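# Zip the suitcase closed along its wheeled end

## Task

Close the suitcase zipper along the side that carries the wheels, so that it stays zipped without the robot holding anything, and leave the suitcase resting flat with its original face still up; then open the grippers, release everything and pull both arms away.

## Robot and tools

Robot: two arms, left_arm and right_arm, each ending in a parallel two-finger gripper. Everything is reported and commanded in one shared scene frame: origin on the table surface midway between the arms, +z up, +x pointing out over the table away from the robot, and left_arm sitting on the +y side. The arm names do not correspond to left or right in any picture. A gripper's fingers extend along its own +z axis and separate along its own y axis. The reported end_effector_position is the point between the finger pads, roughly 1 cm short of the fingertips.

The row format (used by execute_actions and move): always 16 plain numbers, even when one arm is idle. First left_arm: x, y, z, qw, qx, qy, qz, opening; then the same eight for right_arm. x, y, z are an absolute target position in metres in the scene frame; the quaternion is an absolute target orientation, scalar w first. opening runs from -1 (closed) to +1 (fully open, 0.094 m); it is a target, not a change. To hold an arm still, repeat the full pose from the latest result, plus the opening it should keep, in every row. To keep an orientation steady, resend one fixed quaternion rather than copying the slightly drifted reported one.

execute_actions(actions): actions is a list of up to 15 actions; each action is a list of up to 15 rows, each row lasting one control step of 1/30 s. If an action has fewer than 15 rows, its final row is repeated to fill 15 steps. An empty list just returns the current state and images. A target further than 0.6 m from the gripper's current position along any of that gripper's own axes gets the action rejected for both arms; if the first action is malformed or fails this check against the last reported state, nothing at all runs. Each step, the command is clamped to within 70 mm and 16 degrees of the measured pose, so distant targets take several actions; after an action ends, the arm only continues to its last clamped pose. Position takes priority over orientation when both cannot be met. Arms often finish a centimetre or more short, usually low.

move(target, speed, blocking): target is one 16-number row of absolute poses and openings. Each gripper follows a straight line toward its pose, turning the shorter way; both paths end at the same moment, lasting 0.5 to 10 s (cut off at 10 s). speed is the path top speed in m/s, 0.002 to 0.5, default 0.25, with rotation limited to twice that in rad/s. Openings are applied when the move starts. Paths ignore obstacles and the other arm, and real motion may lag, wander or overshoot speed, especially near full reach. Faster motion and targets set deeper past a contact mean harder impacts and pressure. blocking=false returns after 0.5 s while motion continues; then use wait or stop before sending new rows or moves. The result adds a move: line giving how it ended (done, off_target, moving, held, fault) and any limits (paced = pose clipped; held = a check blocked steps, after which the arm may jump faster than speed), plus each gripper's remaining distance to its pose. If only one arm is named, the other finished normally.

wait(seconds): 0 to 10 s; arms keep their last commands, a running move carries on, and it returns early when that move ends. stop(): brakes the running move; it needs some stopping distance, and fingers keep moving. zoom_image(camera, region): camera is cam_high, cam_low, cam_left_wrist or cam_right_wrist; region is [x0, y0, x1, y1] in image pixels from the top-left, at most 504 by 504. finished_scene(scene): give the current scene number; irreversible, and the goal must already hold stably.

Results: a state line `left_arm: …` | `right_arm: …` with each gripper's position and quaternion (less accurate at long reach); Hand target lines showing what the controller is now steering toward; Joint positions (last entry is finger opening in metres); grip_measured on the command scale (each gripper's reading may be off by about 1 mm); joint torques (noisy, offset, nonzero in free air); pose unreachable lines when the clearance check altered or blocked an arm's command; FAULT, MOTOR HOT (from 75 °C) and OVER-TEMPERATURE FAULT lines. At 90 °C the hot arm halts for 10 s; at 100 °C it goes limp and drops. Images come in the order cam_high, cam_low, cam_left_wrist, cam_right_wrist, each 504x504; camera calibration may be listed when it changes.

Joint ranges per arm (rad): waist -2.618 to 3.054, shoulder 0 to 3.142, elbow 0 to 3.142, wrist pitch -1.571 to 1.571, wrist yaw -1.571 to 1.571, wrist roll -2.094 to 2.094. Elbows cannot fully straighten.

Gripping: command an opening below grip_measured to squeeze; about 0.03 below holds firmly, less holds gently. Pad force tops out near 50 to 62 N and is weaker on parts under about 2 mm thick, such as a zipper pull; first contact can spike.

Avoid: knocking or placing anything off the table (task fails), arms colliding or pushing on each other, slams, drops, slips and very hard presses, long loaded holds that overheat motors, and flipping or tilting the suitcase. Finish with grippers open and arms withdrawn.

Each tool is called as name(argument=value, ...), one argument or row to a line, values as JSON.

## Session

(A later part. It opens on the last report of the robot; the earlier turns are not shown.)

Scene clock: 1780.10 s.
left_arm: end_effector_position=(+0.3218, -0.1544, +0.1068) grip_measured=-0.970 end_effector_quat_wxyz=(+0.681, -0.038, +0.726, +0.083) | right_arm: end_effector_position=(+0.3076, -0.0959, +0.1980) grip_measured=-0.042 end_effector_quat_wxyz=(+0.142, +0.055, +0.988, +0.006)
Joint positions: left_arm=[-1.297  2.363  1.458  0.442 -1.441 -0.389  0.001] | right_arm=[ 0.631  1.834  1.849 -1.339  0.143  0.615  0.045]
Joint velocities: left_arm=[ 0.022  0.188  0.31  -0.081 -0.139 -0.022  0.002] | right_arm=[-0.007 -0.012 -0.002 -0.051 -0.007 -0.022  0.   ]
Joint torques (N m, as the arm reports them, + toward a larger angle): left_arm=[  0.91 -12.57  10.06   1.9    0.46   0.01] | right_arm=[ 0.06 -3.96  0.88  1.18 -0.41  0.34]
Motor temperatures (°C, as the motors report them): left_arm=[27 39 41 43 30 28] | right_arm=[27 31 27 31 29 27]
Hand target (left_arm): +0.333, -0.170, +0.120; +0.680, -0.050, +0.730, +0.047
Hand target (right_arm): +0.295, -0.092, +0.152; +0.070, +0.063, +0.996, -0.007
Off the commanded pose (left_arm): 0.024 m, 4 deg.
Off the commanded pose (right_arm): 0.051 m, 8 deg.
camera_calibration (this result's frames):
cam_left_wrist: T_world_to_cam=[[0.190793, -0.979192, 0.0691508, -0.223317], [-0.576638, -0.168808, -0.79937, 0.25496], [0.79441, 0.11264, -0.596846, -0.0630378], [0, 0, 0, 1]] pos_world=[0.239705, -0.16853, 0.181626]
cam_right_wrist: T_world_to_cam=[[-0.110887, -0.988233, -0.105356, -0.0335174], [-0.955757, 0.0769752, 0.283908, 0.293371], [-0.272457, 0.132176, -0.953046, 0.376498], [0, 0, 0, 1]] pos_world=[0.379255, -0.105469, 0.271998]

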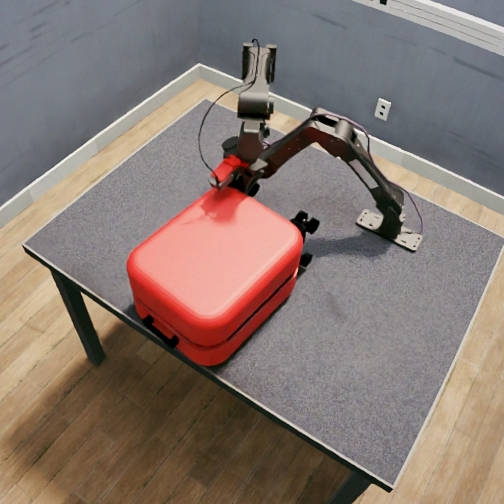

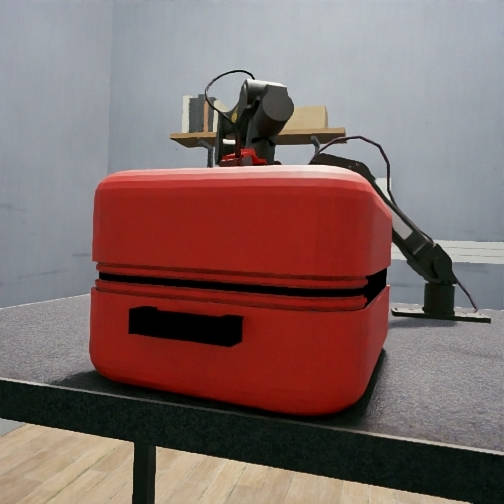

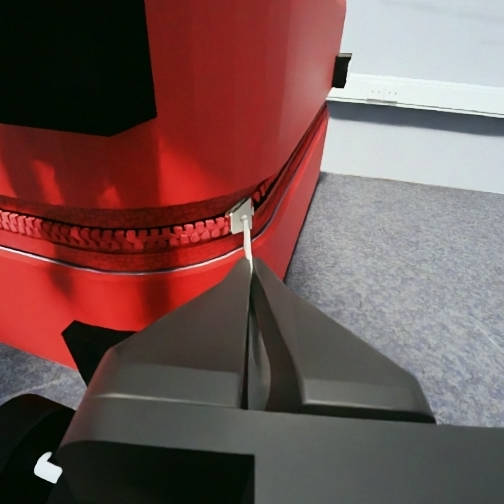

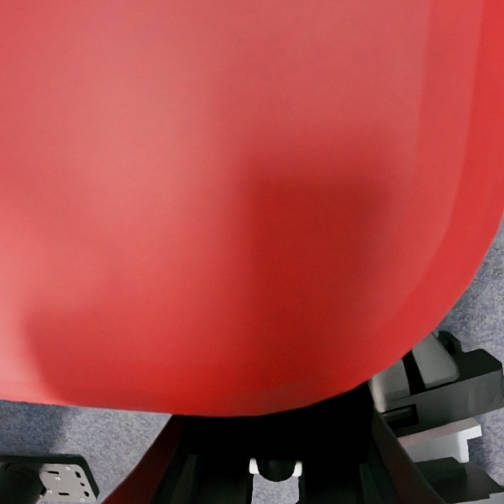

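execute_actions(
  actions=[
    [[0.3352,-0.1719,0.1185,0.6793,-0.0528,0.7303,0.0491,-1,0.2967,-0.0900,0.1490,0.0690,0.0609,0.9957,-0.0043,-0.075],[0.3364,-0.1719,0.1185,0.6796,-0.0544,0.7298,0.0507,-1,0.2965,-0.0900,0.1490,0.0684,0.0609,0.9958,-0.0042,-0.075],[0.3376,-0.1718,0.1185,0.6798,-0.0561,0.7293,0.0524,-1,0.2962,-0.0900,0.1490,0.0679,0.0609,0.9958,-0.0042,-0.075],[0.3388,-0.1718,0.1185,0.6801,-0.0577,0.7288,0.0540,-1,0.2959,-0.0900,0.1490,0.0673,0.0609,0.9958,-0.0042,-0.075],[0.3400,-0.1717,0.1185,0.6803,-0.0594,0.7283,0.0556,-1,0.2957,-0.0900,0.1490,0.0667,0.0609,0.9959,-0.0041,-0.075],[0.3412,-0.1717,0.1185,0.6805,-0.0611,0.7278,0.0572,-1,0.2954,-0.0900,0.1490,0.0661,0.0609,0.9959,-0.0041,-0.075],[0.3424,-0.1716,0.1185,0.6808,-0.0627,0.7273,0.0588,-1,0.2951,-0.0900,0.1490,0.0655,0.0609,0.9960,-0.0040,-0.075],[0.3436,-0.1716,0.1185,0.6810,-0.0644,0.7267,0.0605,-1,0.2949,-0.0900,0.1490,0.0650,0.0609,0.9960,-0.0040,-0.075],[0.3448,-0.1715,0.1185,0.6813,-0.0660,0.7262,0.0621,-1,0.2946,-0.0900,0.1490,0.0644,0.0609,0.9960,-0.0040,-0.075],[0.3460,-0.1715,0.1185,0.6815,-0.0677,0.7257,0.0637,-1,0.2943,-0.0900,0.1490,0.0638,0.0609,0.9961,-0.0039,-0.075],[0.3472,-0.1714,0.1185,0.6817,-0.0694,0.7252,0.0653,-1,0.2941,-0.0900,0.1490,0.0632,0.0609,0.9961,-0.0039,-0.075],[0.3484,-0.1714,0.1185,0.6820,-0.0710,0.7247,0.0669,-1,0.2938,-0.0900,0.1490,0.0626,0.0609,0.9961,-0.0039,-0.075],[0.3496,-0.1713,0.1185,0.6822,-0.0727,0.7242,0.0686,-1,0.2935,-0.0900,0.1490,0.0621,0.0609,0.9962,-0.0038,-0.075],[0.3508,-0.1713,0.1185,0.6825,-0.0743,0.7237,0.0702,-1,0.2933,-0.0900,0.1490,0.0615,0.0609,0.9962,-0.0038,-0.075],[0.3520,-0.1712,0.1185,0.6827,-0.0760,0.7232,0.0718,-1,0.2930,-0.0900,0.1490,0.0609,0.0609,0.9962,-0.0037,-0.075]],
    [[0.3531,-0.1712,0.1185,0.6828,-0.0772,0.7228,0.0730,-1,0.2927,-0.0900,0.1490,0.0603,0.0609,0.9963,-0.0037,-0.075],[0.3543,-0.1711,0.1185,0.6829,-0.0785,0.7224,0.0742,-1,0.2925,-0.0900,0.1490,0.0597,0.0609,0.9963,-0.0037,-0.075],[0.3554,-0.1711,0.1185,0.6830,-0.0797,0.7220,0.0755,-1,0.2922,-0.0900,0.1490,0.0592,0.0609,0.9964,-0.0036,-0.075],[0.3565,-0.1710,0.1185,0.6831,-0.0809,0.7217,0.0767,-1,0.2919,-0.0900,0.1490,0.0586,0.0609,0.9964,-0.0036,-0.075],[0.3577,-0.1710,0.1185,0.6832,-0.0821,0.7213,0.0779,-1,0.2917,-0.0900,0.1490,0.0580,0.0610,0.9964,-0.0036,-0.075],[0.3588,-0.1709,0.1185,0.6833,-0.0834,0.7209,0.0791,-1,0.2914,-0.0900,0.1490,0.0574,0.0610,0.9965,-0.0035,-0.075],[0.3599,-0.1709,0.1185,0.6834,-0.0846,0.7205,0.0803,-1,0.2911,-0.0900,0.1490,0.0568,0.0610,0.9965,-0.0035,-0.075],[0.3611,-0.1708,0.1185,0.6836,-0.0858,0.7201,0.0816,-1,0.2909,-0.0900,0.1490,0.0563,0.0610,0.9965,-0.0035,-0.075],[0.3622,-0.1708,0.1185,0.6837,-0.0870,0.7197,0.0828,-1,0.2906,-0.0900,0.1490,0.0557,0.0610,0.9966,-0.0034,-0.075],[0.3633,-0.1707,0.1185,0.6838,-0.0883,0.7193,0.0840,-1,0.2903,-0.0900,0.1490,0.0551,0.0610,0.9966,-0.0034,-0.075],[0.3645,-0.1707,0.1185,0.6839,-0.0895,0.7189,0.0852,-1,0.2901,-0.0900,0.1490,0.0545,0.0610,0.9966,-0.0033,-0.075],[0.3656,-0.1706,0.1185,0.6840,-0.0907,0.7186,0.0864,-1,0.2898,-0.0900,0.1490,0.0539,0.0610,0.9967,-0.0033,-0.075],[0.3667,-0.1706,0.1185,0.6841,-0.0919,0.7182,0.0877,-1,0.2895,-0.0900,0.1490,0.0534,0.0610,0.9967,-0.0033,-0.075],[0.3679,-0.1705,0.1185,0.6842,-0.0932,0.7178,0.0889,-1,0.2893,-0.0900,0.1490,0.0528,0.0610,0.9968,-0.0032,-0.075],[0.3690,-0.1705,0.1185,0.6843,-0.0944,0.7174,0.0901,-1,0.2890,-0.0900,0.1490,0.0522,0.0610,0.9968,-0.0032,-0.075]],
  ],
)

Scene clock: 1814.83 s.
left_arm: end_effector_position=(+0.3468, -0.1639, +0.1060) grip_measured=-0.970 end_effector_quat_wxyz=(+0.689, -0.082, +0.712, +0.110) | right_arm: end_effector_position=(+0.3074, -0.0959, +0.1980) grip_measured=-0.042 end_effector_quat_wxyz=(+0.141, +0.055, +0.988, +0.007)
Joint positions: left_arm=[-1.258  2.487  1.664  0.384 -1.508 -0.393  0.001] | right_arm=[ 0.63   1.834  1.849 -1.34   0.142  0.615  0.045]
Joint velocities: left_arm=[ 0.066  0.095  0.203 -0.051 -0.007 -0.037  0.   ] | right_arm=[ 0.002 -0.002 -0.007 -0.066 -0.066 -0.037  0.001]
Joint torques (N m, as the arm reports them, + toward a larger angle): left_arm=[  2.69 -13.75  10.23   1.71   0.26   0.12] | right_arm=[ 0.21 -3.75  1.69  0.82 -0.57  0.39]
Motor temperatures (°C, as the motors report them): left_arm=[27 42 42 41 29 28] | right_arm=[27 31 27 31 29 27]
Hand target (left_arm): +0.368, -0.168, +0.120; +0.686, -0.094, +0.716, +0.090
Hand target (right_arm): +0.287, -0.092, +0.153; +0.054, +0.064, +0.996, -0.007
Off the commanded pose (left_arm): 0.026 m, 3 deg.
Off the commanded pose (right_arm): 0.053 m, 10 deg.
camera_calibration (this result's frames):
cam_left_wrist: T_world_to_cam=[[0.28511, -0.953755, 0.0952014, -0.268606], [-0.526668, -0.238872, -0.815819, 0.2401], [0.800832, 0.182459, -0.570418, -0.0758231], [0, 0, 0, 1]] pos_world=[0.263757, -0.184997, 0.178199]
cam_right_wrist: T_world_to_cam=[[-0.111349, -0.98807, -0.106389, -0.0332468], [-0.955283, 0.0769117, 0.285514, 0.292758], [-0.273926, 0.133423, -0.952451, 0.376821], [0, 0, 0, 1]] pos_world=[0.379186, -0.105644, 0.27178]

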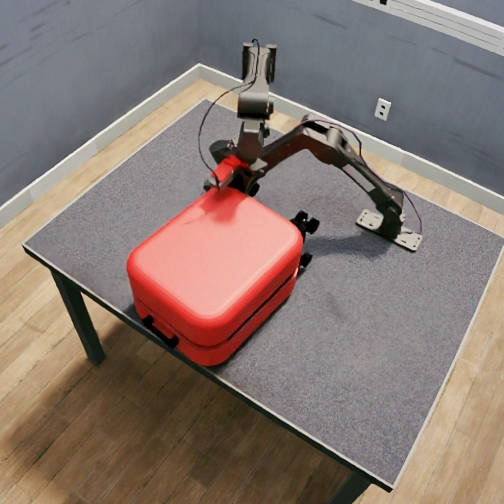

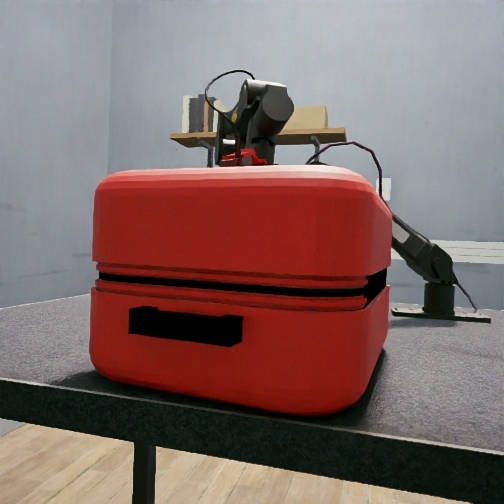

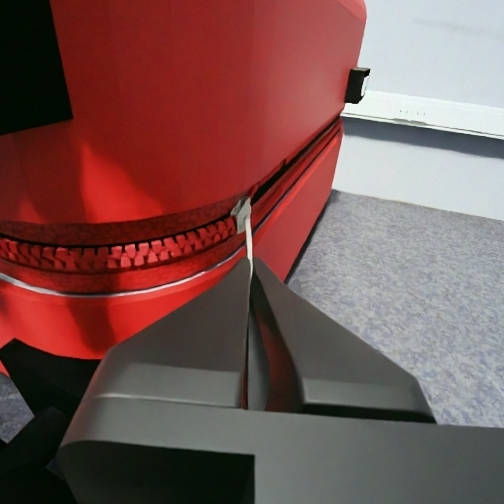

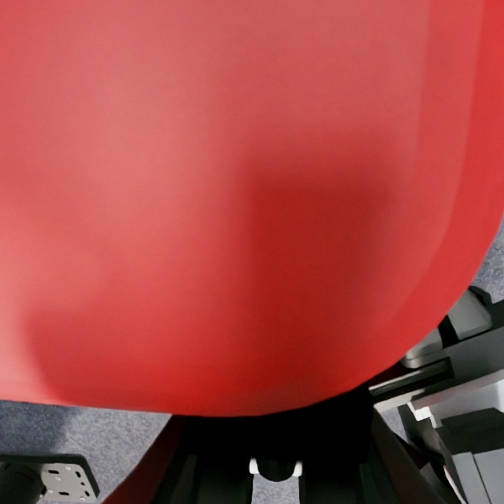

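zoom_image(
  camera="cam_left_wrist",
  region=[210, 110, 350, 270],
)

Region (210, 110, 350, 270) of cam_left_wrist's 504x504 image, scaled by 3.150, with more detail than that image has; it fills the left 441 columns of this view, and the rest is white.

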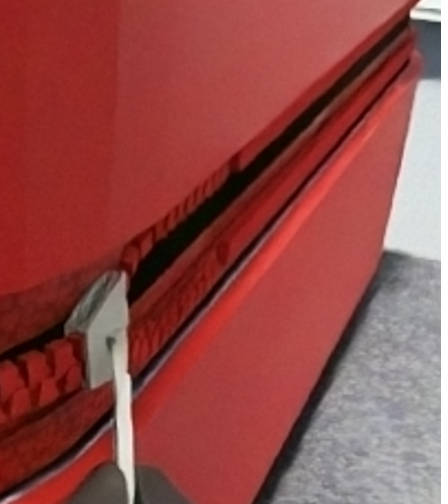

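execute_actions(
  actions=[
    [[0.3700,-0.1706,0.1185,0.6842,-0.0949,0.7173,0.0906,-1,0.2890,-0.0900,0.1490,0.0522,0.0610,0.9968,-0.0032,-0.075],[0.3709,-0.1707,0.1185,0.6842,-0.0954,0.7173,0.0910,-1,0.2890,-0.0900,0.1490,0.0522,0.0610,0.9968,-0.0032,-0.075],[0.3719,-0.1708,0.1185,0.6841,-0.0959,0.7172,0.0915,-1,0.2890,-0.0900,0.1490,0.0522,0.0610,0.9968,-0.0032,-0.075],[0.3728,-0.1709,0.1185,0.6840,-0.0963,0.7171,0.0920,-1,0.2890,-0.0900,0.1490,0.0522,0.0610,0.9968,-0.0032,-0.075],[0.3738,-0.1709,0.1185,0.6840,-0.0968,0.7170,0.0924,-1,0.2890,-0.0900,0.1490,0.0522,0.0610,0.9968,-0.0032,-0.075],[0.3747,-0.1710,0.1185,0.6839,-0.0973,0.7170,0.0929,-1,0.2890,-0.0900,0.1490,0.0522,0.0610,0.9968,-0.0032,-0.075],[0.3757,-0.1711,0.1185,0.6838,-0.0978,0.7169,0.0934,-1,0.2890,-0.0900,0.1490,0.0522,0.0610,0.9968,-0.0032,-0.075],[0.3766,-0.1712,0.1185,0.6838,-0.0983,0.7168,0.0938,-1,0.2890,-0.0900,0.1490,0.0522,0.0610,0.9968,-0.0032,-0.075],[0.3776,-0.1713,0.1185,0.6837,-0.0988,0.7168,0.0943,-1,0.2890,-0.0900,0.1490,0.0522,0.0610,0.9968,-0.0032,-0.075],[0.3786,-0.1714,0.1185,0.6836,-0.0993,0.7167,0.0947,-1,0.2890,-0.0900,0.1490,0.0522,0.0610,0.9968,-0.0032,-0.075],[0.3795,-0.1715,0.1185,0.6836,-0.0998,0.7166,0.0952,-1,0.2890,-0.0900,0.1490,0.0522,0.0610,0.9968,-0.0032,-0.075],[0.3805,-0.1716,0.1185,0.6835,-0.1002,0.7165,0.0957,-1,0.2890,-0.0900,0.1490,0.0522,0.0610,0.9968,-0.0032,-0.075],[0.3814,-0.1717,0.1185,0.6834,-0.1007,0.7165,0.0961,-1,0.2890,-0.0900,0.1490,0.0522,0.0610,0.9968,-0.0032,-0.075],[0.3824,-0.1717,0.1185,0.6834,-0.1012,0.7164,0.0966,-1,0.2890,-0.0900,0.1490,0.0522,0.0610,0.9968,-0.0032,-0.075],[0.3833,-0.1718,0.1185,0.6833,-0.1017,0.7163,0.0971,-1,0.2890,-0.0900,0.1490,0.0522,0.0610,0.9968,-0.0032,-0.075]],
    [[0.3843,-0.1719,0.1185,0.6832,-0.1022,0.7163,0.0975,-1,0.2890,-0.0900,0.1490,0.0522,0.0610,0.9968,-0.0032,-0.075],[0.3852,-0.1720,0.1185,0.6832,-0.1027,0.7162,0.0980,-1,0.2890,-0.0900,0.1490,0.0522,0.0610,0.9968,-0.0032,-0.075],[0.3862,-0.1721,0.1185,0.6831,-0.1032,0.7161,0.0985,-1,0.2890,-0.0900,0.1490,0.0522,0.0610,0.9968,-0.0032,-0.075],[0.3872,-0.1722,0.1185,0.6830,-0.1036,0.7160,0.0989,-1,0.2890,-0.0900,0.1490,0.0522,0.0610,0.9968,-0.0032,-0.075],[0.3881,-0.1723,0.1185,0.6830,-0.1041,0.7160,0.0994,-1,0.2890,-0.0900,0.1490,0.0522,0.0610,0.9968,-0.0032,-0.075],[0.3891,-0.1724,0.1185,0.6829,-0.1046,0.7159,0.0999,-1,0.2890,-0.0900,0.1490,0.0522,0.0610,0.9968,-0.0032,-0.075],[0.3900,-0.1725,0.1185,0.6828,-0.1051,0.7158,0.1003,-1,0.2890,-0.0900,0.1490,0.0522,0.0610,0.9968,-0.0032,-0.075],[0.3910,-0.1725,0.1185,0.6828,-0.1056,0.7158,0.1008,-1,0.2890,-0.0900,0.1490,0.0522,0.0610,0.9968,-0.0032,-0.075],[0.3919,-0.1726,0.1185,0.6827,-0.1061,0.7157,0.1012,-1,0.2890,-0.0900,0.1490,0.0522,0.0610,0.9968,-0.0032,-0.075],[0.3929,-0.1727,0.1185,0.6826,-0.1066,0.7156,0.1017,-1,0.2890,-0.0900,0.1490,0.0522,0.0610,0.9968,-0.0032,-0.075],[0.3938,-0.1728,0.1185,0.6826,-0.1071,0.7156,0.1022,-1,0.2890,-0.0900,0.1490,0.0522,0.0610,0.9968,-0.0032,-0.075],[0.3948,-0.1729,0.1185,0.6825,-0.1075,0.7155,0.1026,-1,0.2890,-0.0900,0.1490,0.0522,0.0610,0.9968,-0.0032,-0.075],[0.3958,-0.1730,0.1185,0.6824,-0.1080,0.7154,0.1031,-1,0.2890,-0.0900,0.1490,0.0522,0.0610,0.9968,-0.0032,-0.075],[0.3967,-0.1731,0.1185,0.6824,-0.1085,0.7153,0.1036,-1,0.2890,-0.0900,0.1490,0.0522,0.0610,0.9968,-0.0032,-0.075],[0.3977,-0.1732,0.1185,0.6823,-0.1090,0.7153,0.1040,-1,0.2890,-0.0900,0.1490,0.0522,0.0610,0.9968,-0.0032,-0.075]],
    [[0.3986,-0.1733,0.1185,0.6822,-0.1095,0.7152,0.1045,-1,0.2890,-0.0900,0.1490,0.0522,0.0610,0.9968,-0.0032,-0.075],[0.3996,-0.1733,0.1185,0.6822,-0.1100,0.7151,0.1050,-1,0.2890,-0.0900,0.1490,0.0522,0.0610,0.9968,-0.0032,-0.075],[0.4005,-0.1734,0.1185,0.6821,-0.1105,0.7151,0.1054,-1,0.2890,-0.0900,0.1490,0.0522,0.0610,0.9968,-0.0032,-0.075],[0.4015,-0.1735,0.1185,0.6820,-0.1109,0.7150,0.1059,-1,0.2890,-0.0900,0.1490,0.0522,0.0610,0.9968,-0.0032,-0.075],[0.4024,-0.1736,0.1185,0.6820,-0.1114,0.7149,0.1064,-1,0.2890,-0.0900,0.1490,0.0522,0.0610,0.9968,-0.0032,-0.075],[0.4034,-0.1737,0.1185,0.6819,-0.1119,0.7148,0.1068,-1,0.2890,-0.0900,0.1490,0.0522,0.0610,0.9968,-0.0032,-0.075],[0.4044,-0.1738,0.1185,0.6818,-0.1124,0.7148,0.1073,-1,0.2890,-0.0900,0.1490,0.0522,0.0610,0.9968,-0.0032,-0.075],[0.4053,-0.1739,0.1185,0.6818,-0.1129,0.7147,0.1077,-1,0.2890,-0.0900,0.1490,0.0522,0.0610,0.9968,-0.0032,-0.075],[0.4063,-0.1740,0.1185,0.6817,-0.1134,0.7146,0.1082,-1,0.2890,-0.0900,0.1490,0.0522,0.0610,0.9968,-0.0032,-0.075],[0.4072,-0.1741,0.1185,0.6816,-0.1139,0.7146,0.1087,-1,0.2890,-0.0900,0.1490,0.0522,0.0610,0.9968,-0.0032,-0.075],[0.4082,-0.1741,0.1185,0.6816,-0.1144,0.7145,0.1091,-1,0.2890,-0.0900,0.1490,0.0522,0.0610,0.9968,-0.0032,-0.075],[0.4091,-0.1742,0.1185,0.6815,-0.1148,0.7144,0.1096,-1,0.2890,-0.0900,0.1490,0.0522,0.0610,0.9968,-0.0032,-0.075],[0.4101,-0.1743,0.1185,0.6814,-0.1153,0.7143,0.1101,-1,0.2890,-0.0900,0.1490,0.0522,0.0610,0.9968,-0.0032,-0.075],[0.4110,-0.1744,0.1185,0.6814,-0.1158,0.7143,0.1105,-1,0.2890,-0.0900,0.1490,0.0522,0.0610,0.9968,-0.0032,-0.075],[0.4120,-0.1745,0.1185,0.6813,-0.1163,0.7142,0.1110,-1,0.2890,-0.0900,0.1490,0.0522,0.0610,0.9968,-0.0032,-0.075]],
  ],
)

Scene clock: 1881.73 s.
left_arm: end_effector_position=(+0.3733, -0.1686, +0.1061) grip_measured=-0.970 end_effector_quat_wxyz=(+0.691, -0.112, +0.700, +0.140) | right_arm: end_effector_position=(+0.3170, -0.0974, +0.1985) grip_measured=-0.042 end_effector_quat_wxyz=(+0.155, +0.052, +0.987, +0.007)
Joint positions: left_arm=[-1.214  2.599  1.87   0.296 -1.555 -0.391  0.001] | right_arm=[ 0.62   1.839  1.849 -1.309  0.153  0.594  0.045]
Joint velocities: left_arm=[ 0.134  0.051  0.193 -0.066  0.11   0.051  0.   ] | right_arm=[ 0.007  0.007 -0.017  0.037 -0.051  0.007 -0.   ]
Joint torques (N m, as the arm reports them, + toward a larger angle): left_arm=[  4.13 -14.88  10.55   1.63   0.62   0.15] | right_arm=[ 1.23 -4.11  2.26  0.5  -0.64  0.63]
Motor temperatures (°C, as the motors report them): left_arm=[27 46 42 38 28 29] | right_arm=[27 31 27 29 29 27]
Hand target (left_arm): +0.408, -0.169, +0.121; +0.683, -0.117, +0.712, +0.111
Hand target (right_arm): +0.288, -0.092, +0.154; +0.055, +0.064, +0.996, -0.008
Off the commanded pose (left_arm): 0.041 m, 4 deg.
Off the commanded pose (right_arm): 0.057 m, 12 deg.
camera_calibration (this result's frames):
cam_left_wrist: T_world_to_cam=[[0.364392, -0.925967, 0.0990084, -0.305953], [-0.487709, -0.280328, -0.826774, 0.232646], [0.793321, 0.252983, -0.553753, -0.0832863], [0, 0, 0, 1]] pos_world=[0.291023, -0.197015, 0.176518]
cam_right_wrist: T_world_to_cam=[[-0.101572, -0.989067, -0.10691, -0.0366856], [-0.963693, 0.071148, 0.257357, 0.309543], [-0.246937, 0.129169, -0.960384, 0.372792], [0, 0, 0, 1]] pos_world=[0.386634, -0.106461, 0.274438]

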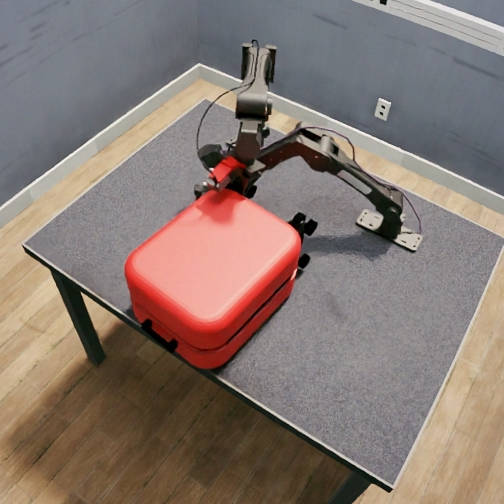

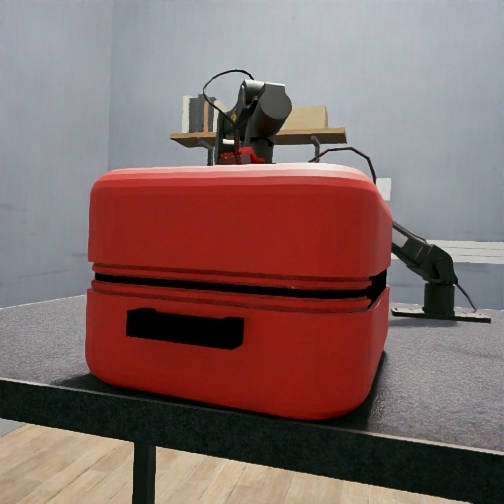

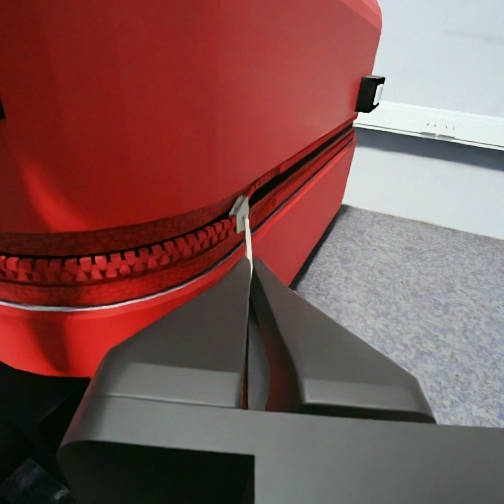

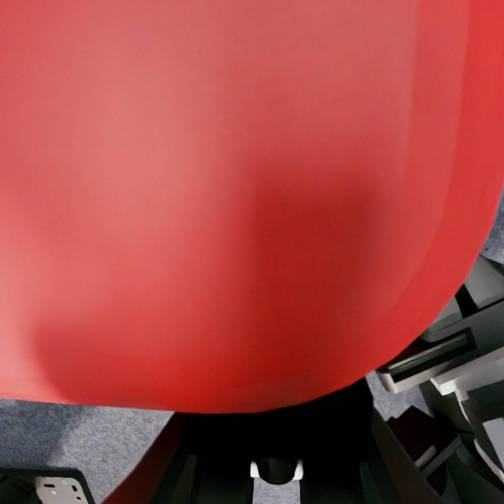

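execute_actions(
  actions=[
    [[0.4123,-0.1745,0.1185,0.6814,-0.1159,0.7143,0.1106,-1,0.2880,-0.0898,0.1492,0.0499,0.0610,0.9969,-0.0031,-0.075],[0.4126,-0.1745,0.1185,0.6814,-0.1155,0.7143,0.1102,-1,0.2870,-0.0897,0.1493,0.0476,0.0610,0.9970,-0.0029,-0.075],[0.4129,-0.1745,0.1185,0.6815,-0.1151,0.7144,0.1098,-1,0.2860,-0.0895,0.1495,0.0452,0.0610,0.9970,-0.0028,-0.075],[0.4132,-0.1745,0.1185,0.6815,-0.1146,0.7144,0.1094,-1,0.2850,-0.0893,0.1497,0.0429,0.0610,0.9971,-0.0026,-0.075],[0.4136,-0.1745,0.1185,0.6816,-0.1142,0.7145,0.1090,-1,0.2840,-0.0892,0.1498,0.0406,0.0610,0.9972,-0.0025,-0.075],[0.4140,-0.1745,0.1185,0.6817,-0.1138,0.7146,0.1086,-1,0.2830,-0.0890,0.1500,0.0383,0.0610,0.9973,-0.0024,-0.075],[0.4145,-0.1745,0.1185,0.6817,-0.1134,0.7146,0.1082,-1,0.2820,-0.0888,0.1502,0.0360,0.0610,0.9974,-0.0022,-0.075],[0.4150,-0.1745,0.1185,0.6818,-0.1130,0.7147,0.1078,-1,0.2810,-0.0887,0.1503,0.0336,0.0610,0.9974,-0.0021,-0.075],[0.4156,-0.1745,0.1185,0.6818,-0.1126,0.7147,0.1074,-1,0.2800,-0.0885,0.1505,0.0313,0.0610,0.9975,-0.0019,-0.075],[0.4162,-0.1745,0.1185,0.6819,-0.1122,0.7148,0.1070,-1,0.2790,-0.0883,0.1507,0.0290,0.0610,0.9976,-0.0018,-0.075],[0.4169,-0.1745,0.1185,0.6820,-0.1118,0.7149,0.1066,-1,0.2780,-0.0882,0.1508,0.0267,0.0610,0.9977,-0.0017,-0.075],[0.4176,-0.1745,0.1185,0.6820,-0.1113,0.7149,0.1062,-1,0.2770,-0.0880,0.1510,0.0244,0.0610,0.9978,-0.0015,-0.075],[0.4184,-0.1745,0.1185,0.6821,-0.1109,0.7150,0.1058,-1,0.2760,-0.0878,0.1512,0.0220,0.0610,0.9978,-0.0014,-0.075],[0.4192,-0.1745,0.1185,0.6821,-0.1105,0.7150,0.1054,-1,0.2750,-0.0877,0.1513,0.0197,0.0610,0.9979,-0.0012,-0.075],[0.4200,-0.1745,0.1185,0.6822,-0.1101,0.7151,0.1050,-1,0.2740,-0.0875,0.1515,0.0174,0.0610,0.9980,-0.0011,-0.075]],
    [[0.4209,-0.1745,0.1185,0.6822,-0.1101,0.7151,0.1050,-1,0.2740,-0.0875,0.1515,0.0174,0.0610,0.9980,-0.0011,-0.075],[0.4217,-0.1745,0.1185,0.6822,-0.1101,0.7151,0.1050,-1,0.2740,-0.0875,0.1515,0.0174,0.0610,0.9980,-0.0011,-0.075],[0.4226,-0.1746,0.1185,0.6822,-0.1101,0.7151,0.1050,-1,0.2740,-0.0875,0.1515,0.0174,0.0610,0.9980,-0.0011,-0.075],[0.4235,-0.1746,0.1185,0.6822,-0.1101,0.7151,0.1050,-1,0.2740,-0.0875,0.1515,0.0174,0.0610,0.9980,-0.0011,-0.075],[0.4243,-0.1746,0.1185,0.6822,-0.1101,0.7151,0.1050,-1,0.2740,-0.0875,0.1515,0.0174,0.0610,0.9980,-0.0011,-0.075],[0.4252,-0.1746,0.1185,0.6822,-0.1101,0.7151,0.1050,-1,0.2740,-0.0875,0.1515,0.0174,0.0610,0.9980,-0.0011,-0.075],[0.4261,-0.1747,0.1185,0.6822,-0.1101,0.7151,0.1050,-1,0.2740,-0.0875,0.1515,0.0174,0.0610,0.9980,-0.0011,-0.075],[0.4269,-0.1747,0.1185,0.6822,-0.1101,0.7151,0.1050,-1,0.2740,-0.0875,0.1515,0.0174,0.0610,0.9980,-0.0011,-0.075],[0.4278,-0.1747,0.1185,0.6822,-0.1101,0.7151,0.1050,-1,0.2740,-0.0875,0.1515,0.0174,0.0610,0.9980,-0.0011,-0.075],[0.4287,-0.1747,0.1185,0.6822,-0.1101,0.7151,0.1050,-1,0.2740,-0.0875,0.1515,0.0174,0.0610,0.9980,-0.0011,-0.075],[0.4295,-0.1748,0.1185,0.6822,-0.1101,0.7151,0.1050,-1,0.2740,-0.0875,0.1515,0.0174,0.0610,0.9980,-0.0011,-0.075],[0.4304,-0.1748,0.1185,0.6822,-0.1101,0.7151,0.1050,-1,0.2740,-0.0875,0.1515,0.0174,0.0610,0.9980,-0.0011,-0.075],[0.4313,-0.1748,0.1185,0.6822,-0.1101,0.7151,0.1050,-1,0.2740,-0.0875,0.1515,0.0174,0.0610,0.9980,-0.0011,-0.075],[0.4321,-0.1748,0.1185,0.6822,-0.1101,0.7151,0.1050,-1,0.2740,-0.0875,0.1515,0.0174,0.0610,0.9980,-0.0011,-0.075],[0.4330,-0.1748,0.1185,0.6822,-0.1101,0.7151,0.1050,-1,0.2740,-0.0875,0.1515,0.0174,0.0610,0.9980,-0.0011,-0.075]],
  ],
)

Scene clock: 1923.80 s.
left_arm: end_effector_position=(+0.3977, -0.1688, +0.1068) grip_measured=-0.971 end_effector_quat_wxyz=(+0.684, -0.109, +0.708, +0.138) | right_arm: end_effector_position=(+0.3168, -0.0971, +0.1985) grip_measured=-0.042 end_effector_quat_wxyz=(+0.150, +0.052, +0.987, +0.006)
Joint positions: left_arm=[-1.172  2.624  1.932  0.287 -1.502 -0.357  0.001] | right_arm=[ 0.619  1.849  1.865 -1.323  0.149  0.595  0.045]
Joint velocities: left_arm=[ 0.071  0.076  0.139 -0.051  0.198  0.066 -0.001] | right_arm=[-0.012  0.022  0.007  0.095  0.022  0.051 -0.001]
Joint torques (N m, as the arm reports them, + toward a larger angle): left_arm=[  3.78 -14.88  10.48   1.91   0.42   0.15] | right_arm=[ 1.97 -4.15  3.98 -0.31 -0.91  0.76]
Motor temperatures (°C, as the motors report them): left_arm=[27 50 43 37 28 29] | right_arm=[27 31 27 29 30 27]
Hand target (left_arm): +0.429, -0.170, +0.121; +0.680, -0.113, +0.717, +0.106
Hand target (right_arm): +0.275, -0.090, +0.159; +0.026, +0.066, +0.997, -0.007
Off the commanded pose (left_arm): 0.038 m, 4 deg.
Off the commanded pose (right_arm): 0.064 m, 15 deg.
camera_calibration (this result's frames):
cam_left_wrist: T_world_to_cam=[[0.359861, -0.92832, 0.0933952, -0.313125], [-0.50694, -0.278581, -0.815723, 0.251838], [0.78327, 0.246201, -0.570853, -0.0974794], [0, 0, 0, 1]] pos_world=[0.316701, -0.196523, 0.179028]
cam_right_wrist: T_world_to_cam=[[-0.10294, -0.989091, -0.10537, -0.0362882], [-0.961013, 0.0715649, 0.267083, 0.306612], [-0.256628, 0.128755, -0.957896, 0.375221], [0, 0, 0, 1]] pos_world=[0.387215, -0.106147, 0.273709]

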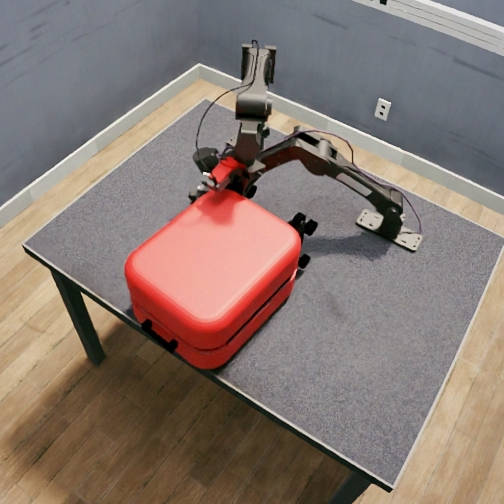

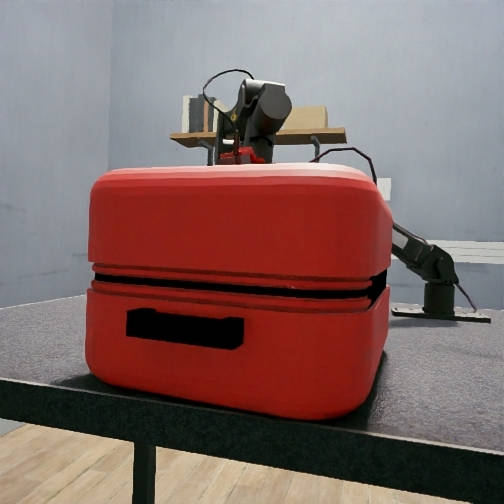

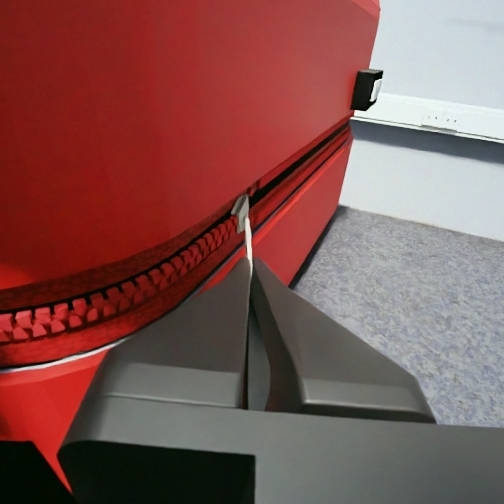

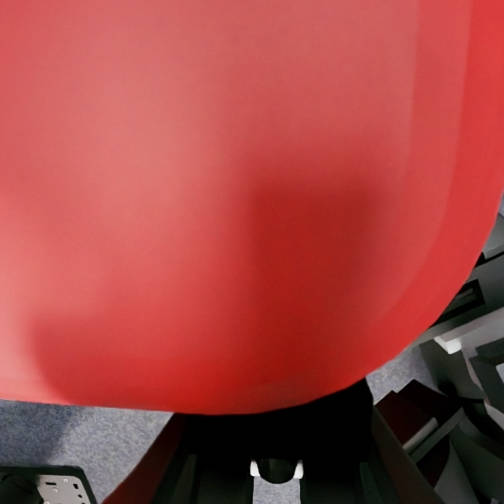

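zoom_image(
  camera="cam_left_wrist",
  region=[200, 140, 320, 270],
)

Region (200, 140, 320, 270) of cam_left_wrist's 504x504 image, scaled by 3.877, with more detail than that image has; it fills the left 465 columns of this view, and the rest is white.

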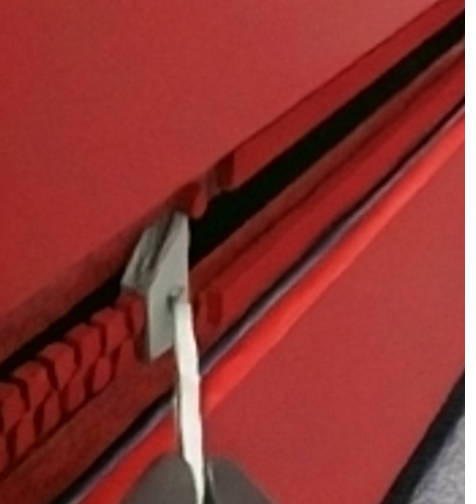

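execute_actions(
  actions=[
    [[0.4338,-0.1748,0.1185,0.6822,-0.1101,0.7151,0.1050,-1,0.2740,-0.0875,0.1515,0.0174,0.0610,0.9980,-0.0011,-0.075],[0.4346,-0.1748,0.1185,0.6822,-0.1101,0.7151,0.1050,-1,0.2740,-0.0875,0.1515,0.0174,0.0610,0.9980,-0.0011,-0.075],[0.4354,-0.1748,0.1185,0.6822,-0.1101,0.7151,0.1050,-1,0.2740,-0.0875,0.1515,0.0174,0.0610,0.9980,-0.0011,-0.075],[0.4362,-0.1748,0.1185,0.6822,-0.1101,0.7151,0.1050,-1,0.2740,-0.0875,0.1515,0.0174,0.0610,0.9980,-0.0011,-0.075],[0.4370,-0.1748,0.1185,0.6822,-0.1101,0.7151,0.1050,-1,0.2740,-0.0875,0.1515,0.0174,0.0610,0.9980,-0.0011,-0.075],[0.4378,-0.1748,0.1185,0.6822,-0.1101,0.7151,0.1050,-1,0.2740,-0.0875,0.1515,0.0174,0.0610,0.9980,-0.0011,-0.075],[0.4386,-0.1748,0.1185,0.6822,-0.1101,0.7151,0.1050,-1,0.2740,-0.0875,0.1515,0.0174,0.0610,0.9980,-0.0011,-0.075],[0.4394,-0.1748,0.1185,0.6822,-0.1101,0.7151,0.1050,-1,0.2740,-0.0875,0.1515,0.0174,0.0610,0.9980,-0.0011,-0.075],[0.4402,-0.1748,0.1185,0.6822,-0.1101,0.7151,0.1050,-1,0.2740,-0.0875,0.1515,0.0174,0.0610,0.9980,-0.0011,-0.075],[0.4410,-0.1748,0.1185,0.6822,-0.1101,0.7151,0.1050,-1,0.2740,-0.0875,0.1515,0.0174,0.0610,0.9980,-0.0011,-0.075],[0.4418,-0.1748,0.1185,0.6822,-0.1101,0.7151,0.1050,-1,0.2740,-0.0875,0.1515,0.0174,0.0610,0.9980,-0.0011,-0.075],[0.4426,-0.1748,0.1185,0.6822,-0.1101,0.7151,0.1050,-1,0.2740,-0.0875,0.1515,0.0174,0.0610,0.9980,-0.0011,-0.075],[0.4434,-0.1748,0.1185,0.6822,-0.1101,0.7151,0.1050,-1,0.2740,-0.0875,0.1515,0.0174,0.0610,0.9980,-0.0011,-0.075],[0.4442,-0.1748,0.1185,0.6822,-0.1101,0.7151,0.1050,-1,0.2740,-0.0875,0.1515,0.0174,0.0610,0.9980,-0.0011,-0.075],[0.4450,-0.1748,0.1185,0.6822,-0.1101,0.7151,0.1050,-1,0.2740,-0.0875,0.1515,0.0174,0.0610,0.9980,-0.0011,-0.075]],
  ],
)

zoom_image(
  camera="cam_left_wrist",
  region=[200, 140, 320, 270],
)

Scene clock: 1936.77 s.
left_arm: end_effector_position=(+0.4011, -0.1702, +0.1050) grip_measured=-0.971 end_effector_quat_wxyz=(+0.682, -0.102, +0.709, +0.151) | right_arm: end_effector_position=(+0.3172, -0.0969, +0.1983) grip_measured=-0.042 end_effector_quat_wxyz=(+0.150, +0.052, +0.987, +0.006)
Joint positions: left_arm=[-1.167  2.645  1.964  0.287 -1.507 -0.319  0.001] | right_arm=[ 0.619  1.85   1.866 -1.323  0.149  0.595  0.045]
Joint velocities: left_arm=[-0.012  0.027  0.046 -0.066 -0.037 -0.007  0.   ] | right_arm=[-0.012 -0.002 -0.007 -0.066  0.022 -0.022  0.001]
Joint torques (N m, as the arm reports them, + toward a larger angle): left_arm=[  5.28 -15.12  10.97   2.12   0.96   0.18] | right_arm=[ 1.98 -4.17  3.91 -0.19 -0.91  0.76]
Motor temperatures (°C, as the motors report them): left_arm=[28 50 43 38 28 29] | right_arm=[27 31 28 29 30 28]
Hand target (left_arm): +0.439, -0.169, +0.121; +0.680, -0.113, +0.717, +0.106
Hand target (right_arm): +0.275, -0.090, +0.158; +0.026, +0.066, +0.997, -0.007
Off the commanded pose (left_arm): 0.046 m, 5 deg.
Off the commanded pose (right_arm): 0.064 m, 15 deg.
camera_calibration (this result's frames):
cam_left_wrist: T_world_to_cam=[[0.367412, -0.927797, 0.0648123, -0.315381], [-0.511428, -0.259749, -0.819129, 0.257064], [0.77682, 0.267811, -0.569936, -0.0947121], [0, 0, 0, 1]] pos_world=[0.320919, -0.200473, 0.177029]
cam_right_wrist: T_world_to_cam=[[-0.103265, -0.989022, -0.105701, -0.0358438], [-0.961076, 0.0718349, 0.266783, 0.307169], [-0.256261, 0.129136, -0.957943, 0.37506], [0, 0, 0, 1]] pos_world=[0.387625, -0.105949, 0.27355]

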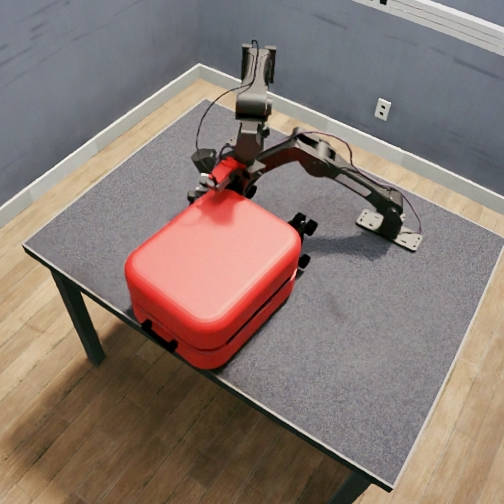

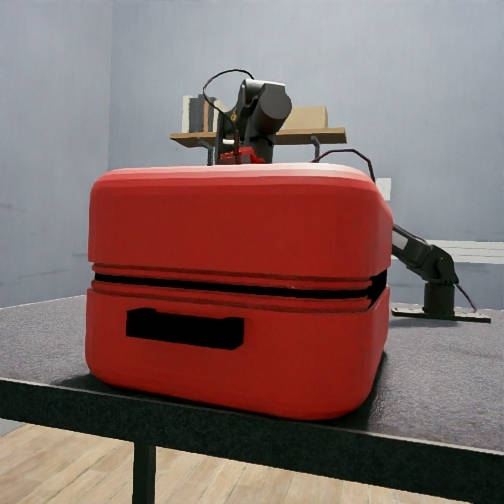

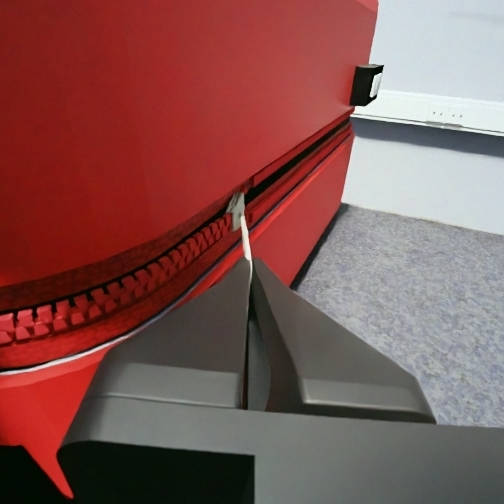

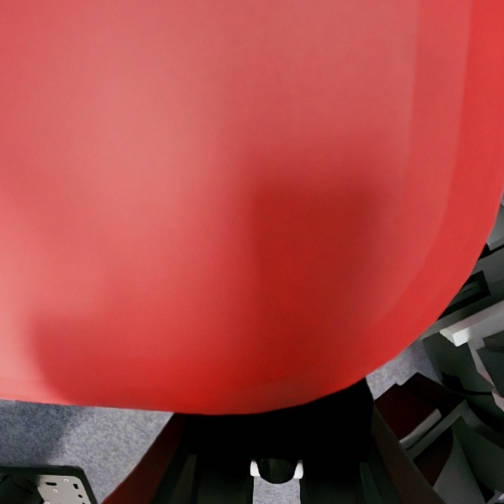

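Region (200, 140, 320, 270) of cam_left_wrist's 504x504 image, scaled by 3.877, with more detail than that image has; it fills the left 465 columns of this view, and the rest is white.

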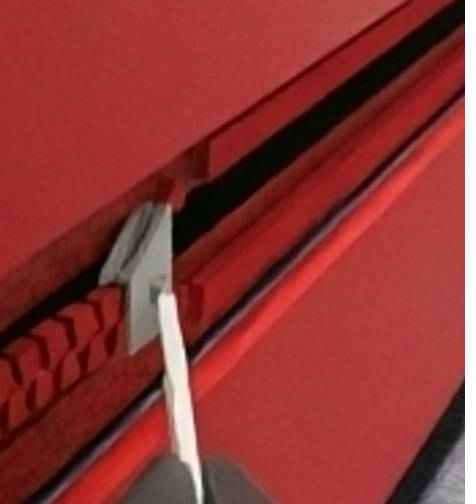

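zoom_image(
  camera="cam_left_wrist",
  region=[220, 170, 270, 240],
)

Region (220, 170, 270, 240) of cam_left_wrist's 504x504 image, scaled by 7.200, with more detail than that image has; it fills the left 360 columns of this view, and the rest is white.

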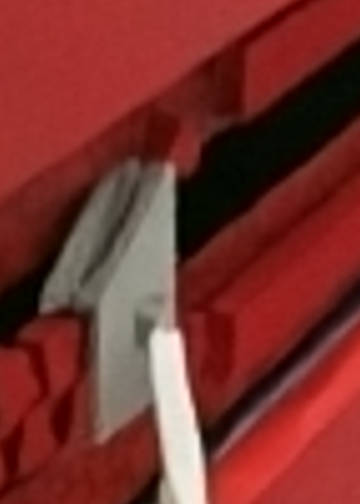

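execute_actions(
  actions=[
    [[0.4457,-0.1747,0.1186,0.6822,-0.1101,0.7151,0.1050,-1,0.2740,-0.0875,0.1515,0.0174,0.0610,0.9980,-0.0011,-0.075],[0.4464,-0.1746,0.1187,0.6822,-0.1101,0.7151,0.1050,-1,0.2740,-0.0875,0.1515,0.0174,0.0610,0.9980,-0.0011,-0.075],[0.4471,-0.1745,0.1188,0.6822,-0.1101,0.7151,0.1050,-1,0.2740,-0.0875,0.1515,0.0174,0.0610,0.9980,-0.0011,-0.075],[0.4478,-0.1744,0.1189,0.6822,-0.1101,0.7151,0.1050,-1,0.2740,-0.0875,0.1515,0.0174,0.0610,0.9980,-0.0011,-0.075],[0.4485,-0.1743,0.1190,0.6822,-0.1101,0.7151,0.1050,-1,0.2740,-0.0875,0.1515,0.0174,0.0610,0.9980,-0.0011,-0.075],[0.4492,-0.1742,0.1191,0.6822,-0.1101,0.7151,0.1050,-1,0.2740,-0.0875,0.1515,0.0174,0.0610,0.9980,-0.0011,-0.075],[0.4499,-0.1741,0.1192,0.6822,-0.1101,0.7151,0.1050,-1,0.2740,-0.0875,0.1515,0.0174,0.0610,0.9980,-0.0011,-0.075],[0.4506,-0.1740,0.1193,0.6822,-0.1101,0.7151,0.1050,-1,0.2740,-0.0875,0.1515,0.0174,0.0610,0.9980,-0.0011,-0.075],[0.4513,-0.1739,0.1194,0.6822,-0.1101,0.7151,0.1050,-1,0.2740,-0.0875,0.1515,0.0174,0.0610,0.9980,-0.0011,-0.075],[0.4520,-0.1738,0.1195,0.6822,-0.1101,0.7151,0.1050,-1,0.2740,-0.0875,0.1515,0.0174,0.0610,0.9980,-0.0011,-0.075],[0.4527,-0.1737,0.1196,0.6822,-0.1101,0.7151,0.1050,-1,0.2740,-0.0875,0.1515,0.0174,0.0610,0.9980,-0.0011,-0.075],[0.4534,-0.1736,0.1197,0.6822,-0.1101,0.7151,0.1050,-1,0.2740,-0.0875,0.1515,0.0174,0.0610,0.9980,-0.0011,-0.075],[0.4540,-0.1735,0.1198,0.6822,-0.1101,0.7151,0.1050,-1,0.2740,-0.0875,0.1515,0.0174,0.0610,0.9980,-0.0011,-0.075],[0.4540,-0.1735,0.1198,0.6822,-0.1101,0.7151,0.1050,-1,0.2740,-0.0875,0.1515,0.0174,0.0610,0.9980,-0.0011,-0.075],[0.4540,-0.1735,0.1198,0.6822,-0.1101,0.7151,0.1050,-1,0.2740,-0.0875,0.1515,0.0174,0.0610,0.9980,-0.0011,-0.075]],
  ],
)

zoom_image(
  camera="cam_left_wrist",
  region=[200, 140, 320, 270],
)

Scene clock: 1962.17 s.
left_arm: end_effector_position=(+0.4023, -0.1691, +0.1051) grip_measured=-0.971 end_effector_quat_wxyz=(+0.681, -0.100, +0.708, +0.156) | right_arm: end_effector_position=(+0.3176, -0.0968, +0.1983) grip_measured=-0.042 end_effector_quat_wxyz=(+0.151, +0.052, +0.987, +0.006)
Joint positions: left_arm=[-1.165  2.647  1.966  0.287 -1.508 -0.308  0.001] | right_arm=[ 0.619  1.85   1.866 -1.321  0.149  0.595  0.045]
Joint velocities: left_arm=[ 0.017 -0.007 -0.002 -0.051 -0.037  0.022  0.001] | right_arm=[-0.012 -0.022 -0.022  0.022 -0.051  0.007  0.001]
Joint torques (N m, as the arm reports them, + toward a larger angle): left_arm=[  6.01 -14.95  11.75   2.09   1.04   0.18] | right_arm=[ 1.94 -4.25  3.93 -0.24 -0.93  0.75]
Motor temperatures (°C, as the motors report them): left_arm=[28 51 43 38 28 29] | right_arm=[28 31 28 28 31 28]
Hand target (left_arm): +0.447, -0.166, +0.124; +0.679, -0.114, +0.717, +0.107
Hand target (right_arm): +0.275, -0.090, +0.159; +0.026, +0.066, +0.997, -0.006
Off the commanded pose (left_arm): 0.054 m, 6 deg.
Off the commanded pose (right_arm): 0.065 m, 15 deg.
camera_calibration (this result's frames):
cam_left_wrist: T_world_to_cam=[[0.37144, -0.926811, 0.0552655, -0.315334], [-0.512529, -0.254313, -0.820146, 0.259509], [0.774174, 0.27631, -0.56948, -0.0933878], [0, 0, 0, 1]] pos_world=[0.322432, -0.200455, 0.17708]
cam_right_wrist: T_world_to_cam=[[-0.103239, -0.988986, -0.106057, -0.0356125], [-0.961382, 0.0718676, 0.265667, 0.307851], [-0.255119, 0.129389, -0.958213, 0.374819], [0, 0, 0, 1]] pos_world=[0.387909, -0.105842, 0.273593]

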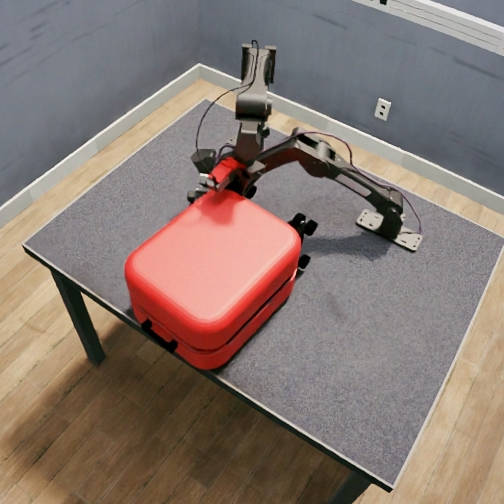

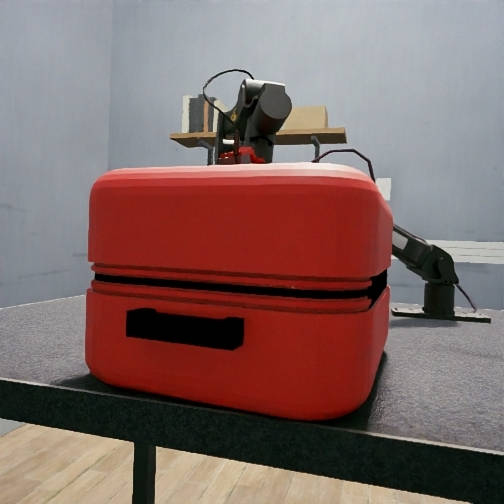

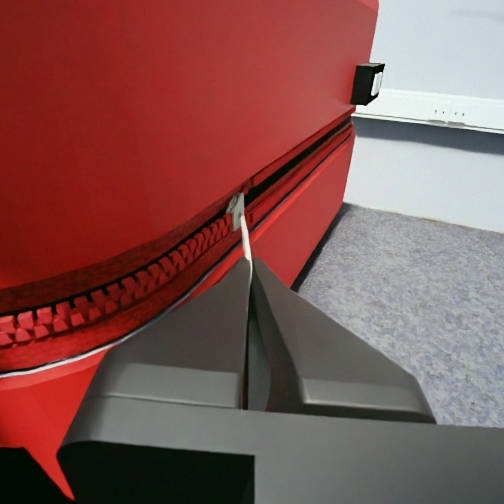

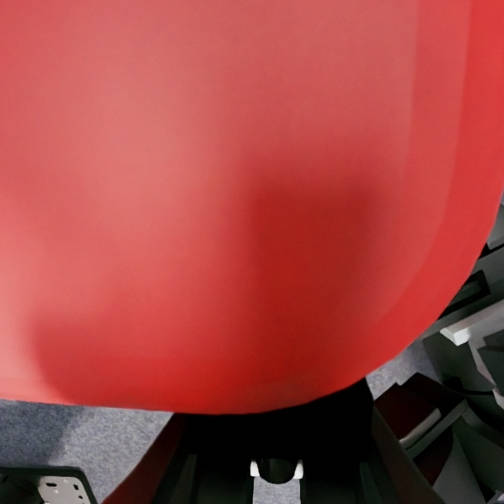

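Region (200, 140, 320, 270) of cam_left_wrist's 504x504 image, scaled by 3.877, with more detail than that image has; it fills the left 465 columns of this view, and the rest is white.

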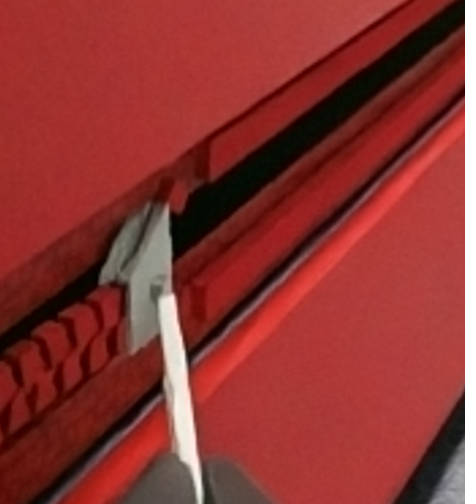

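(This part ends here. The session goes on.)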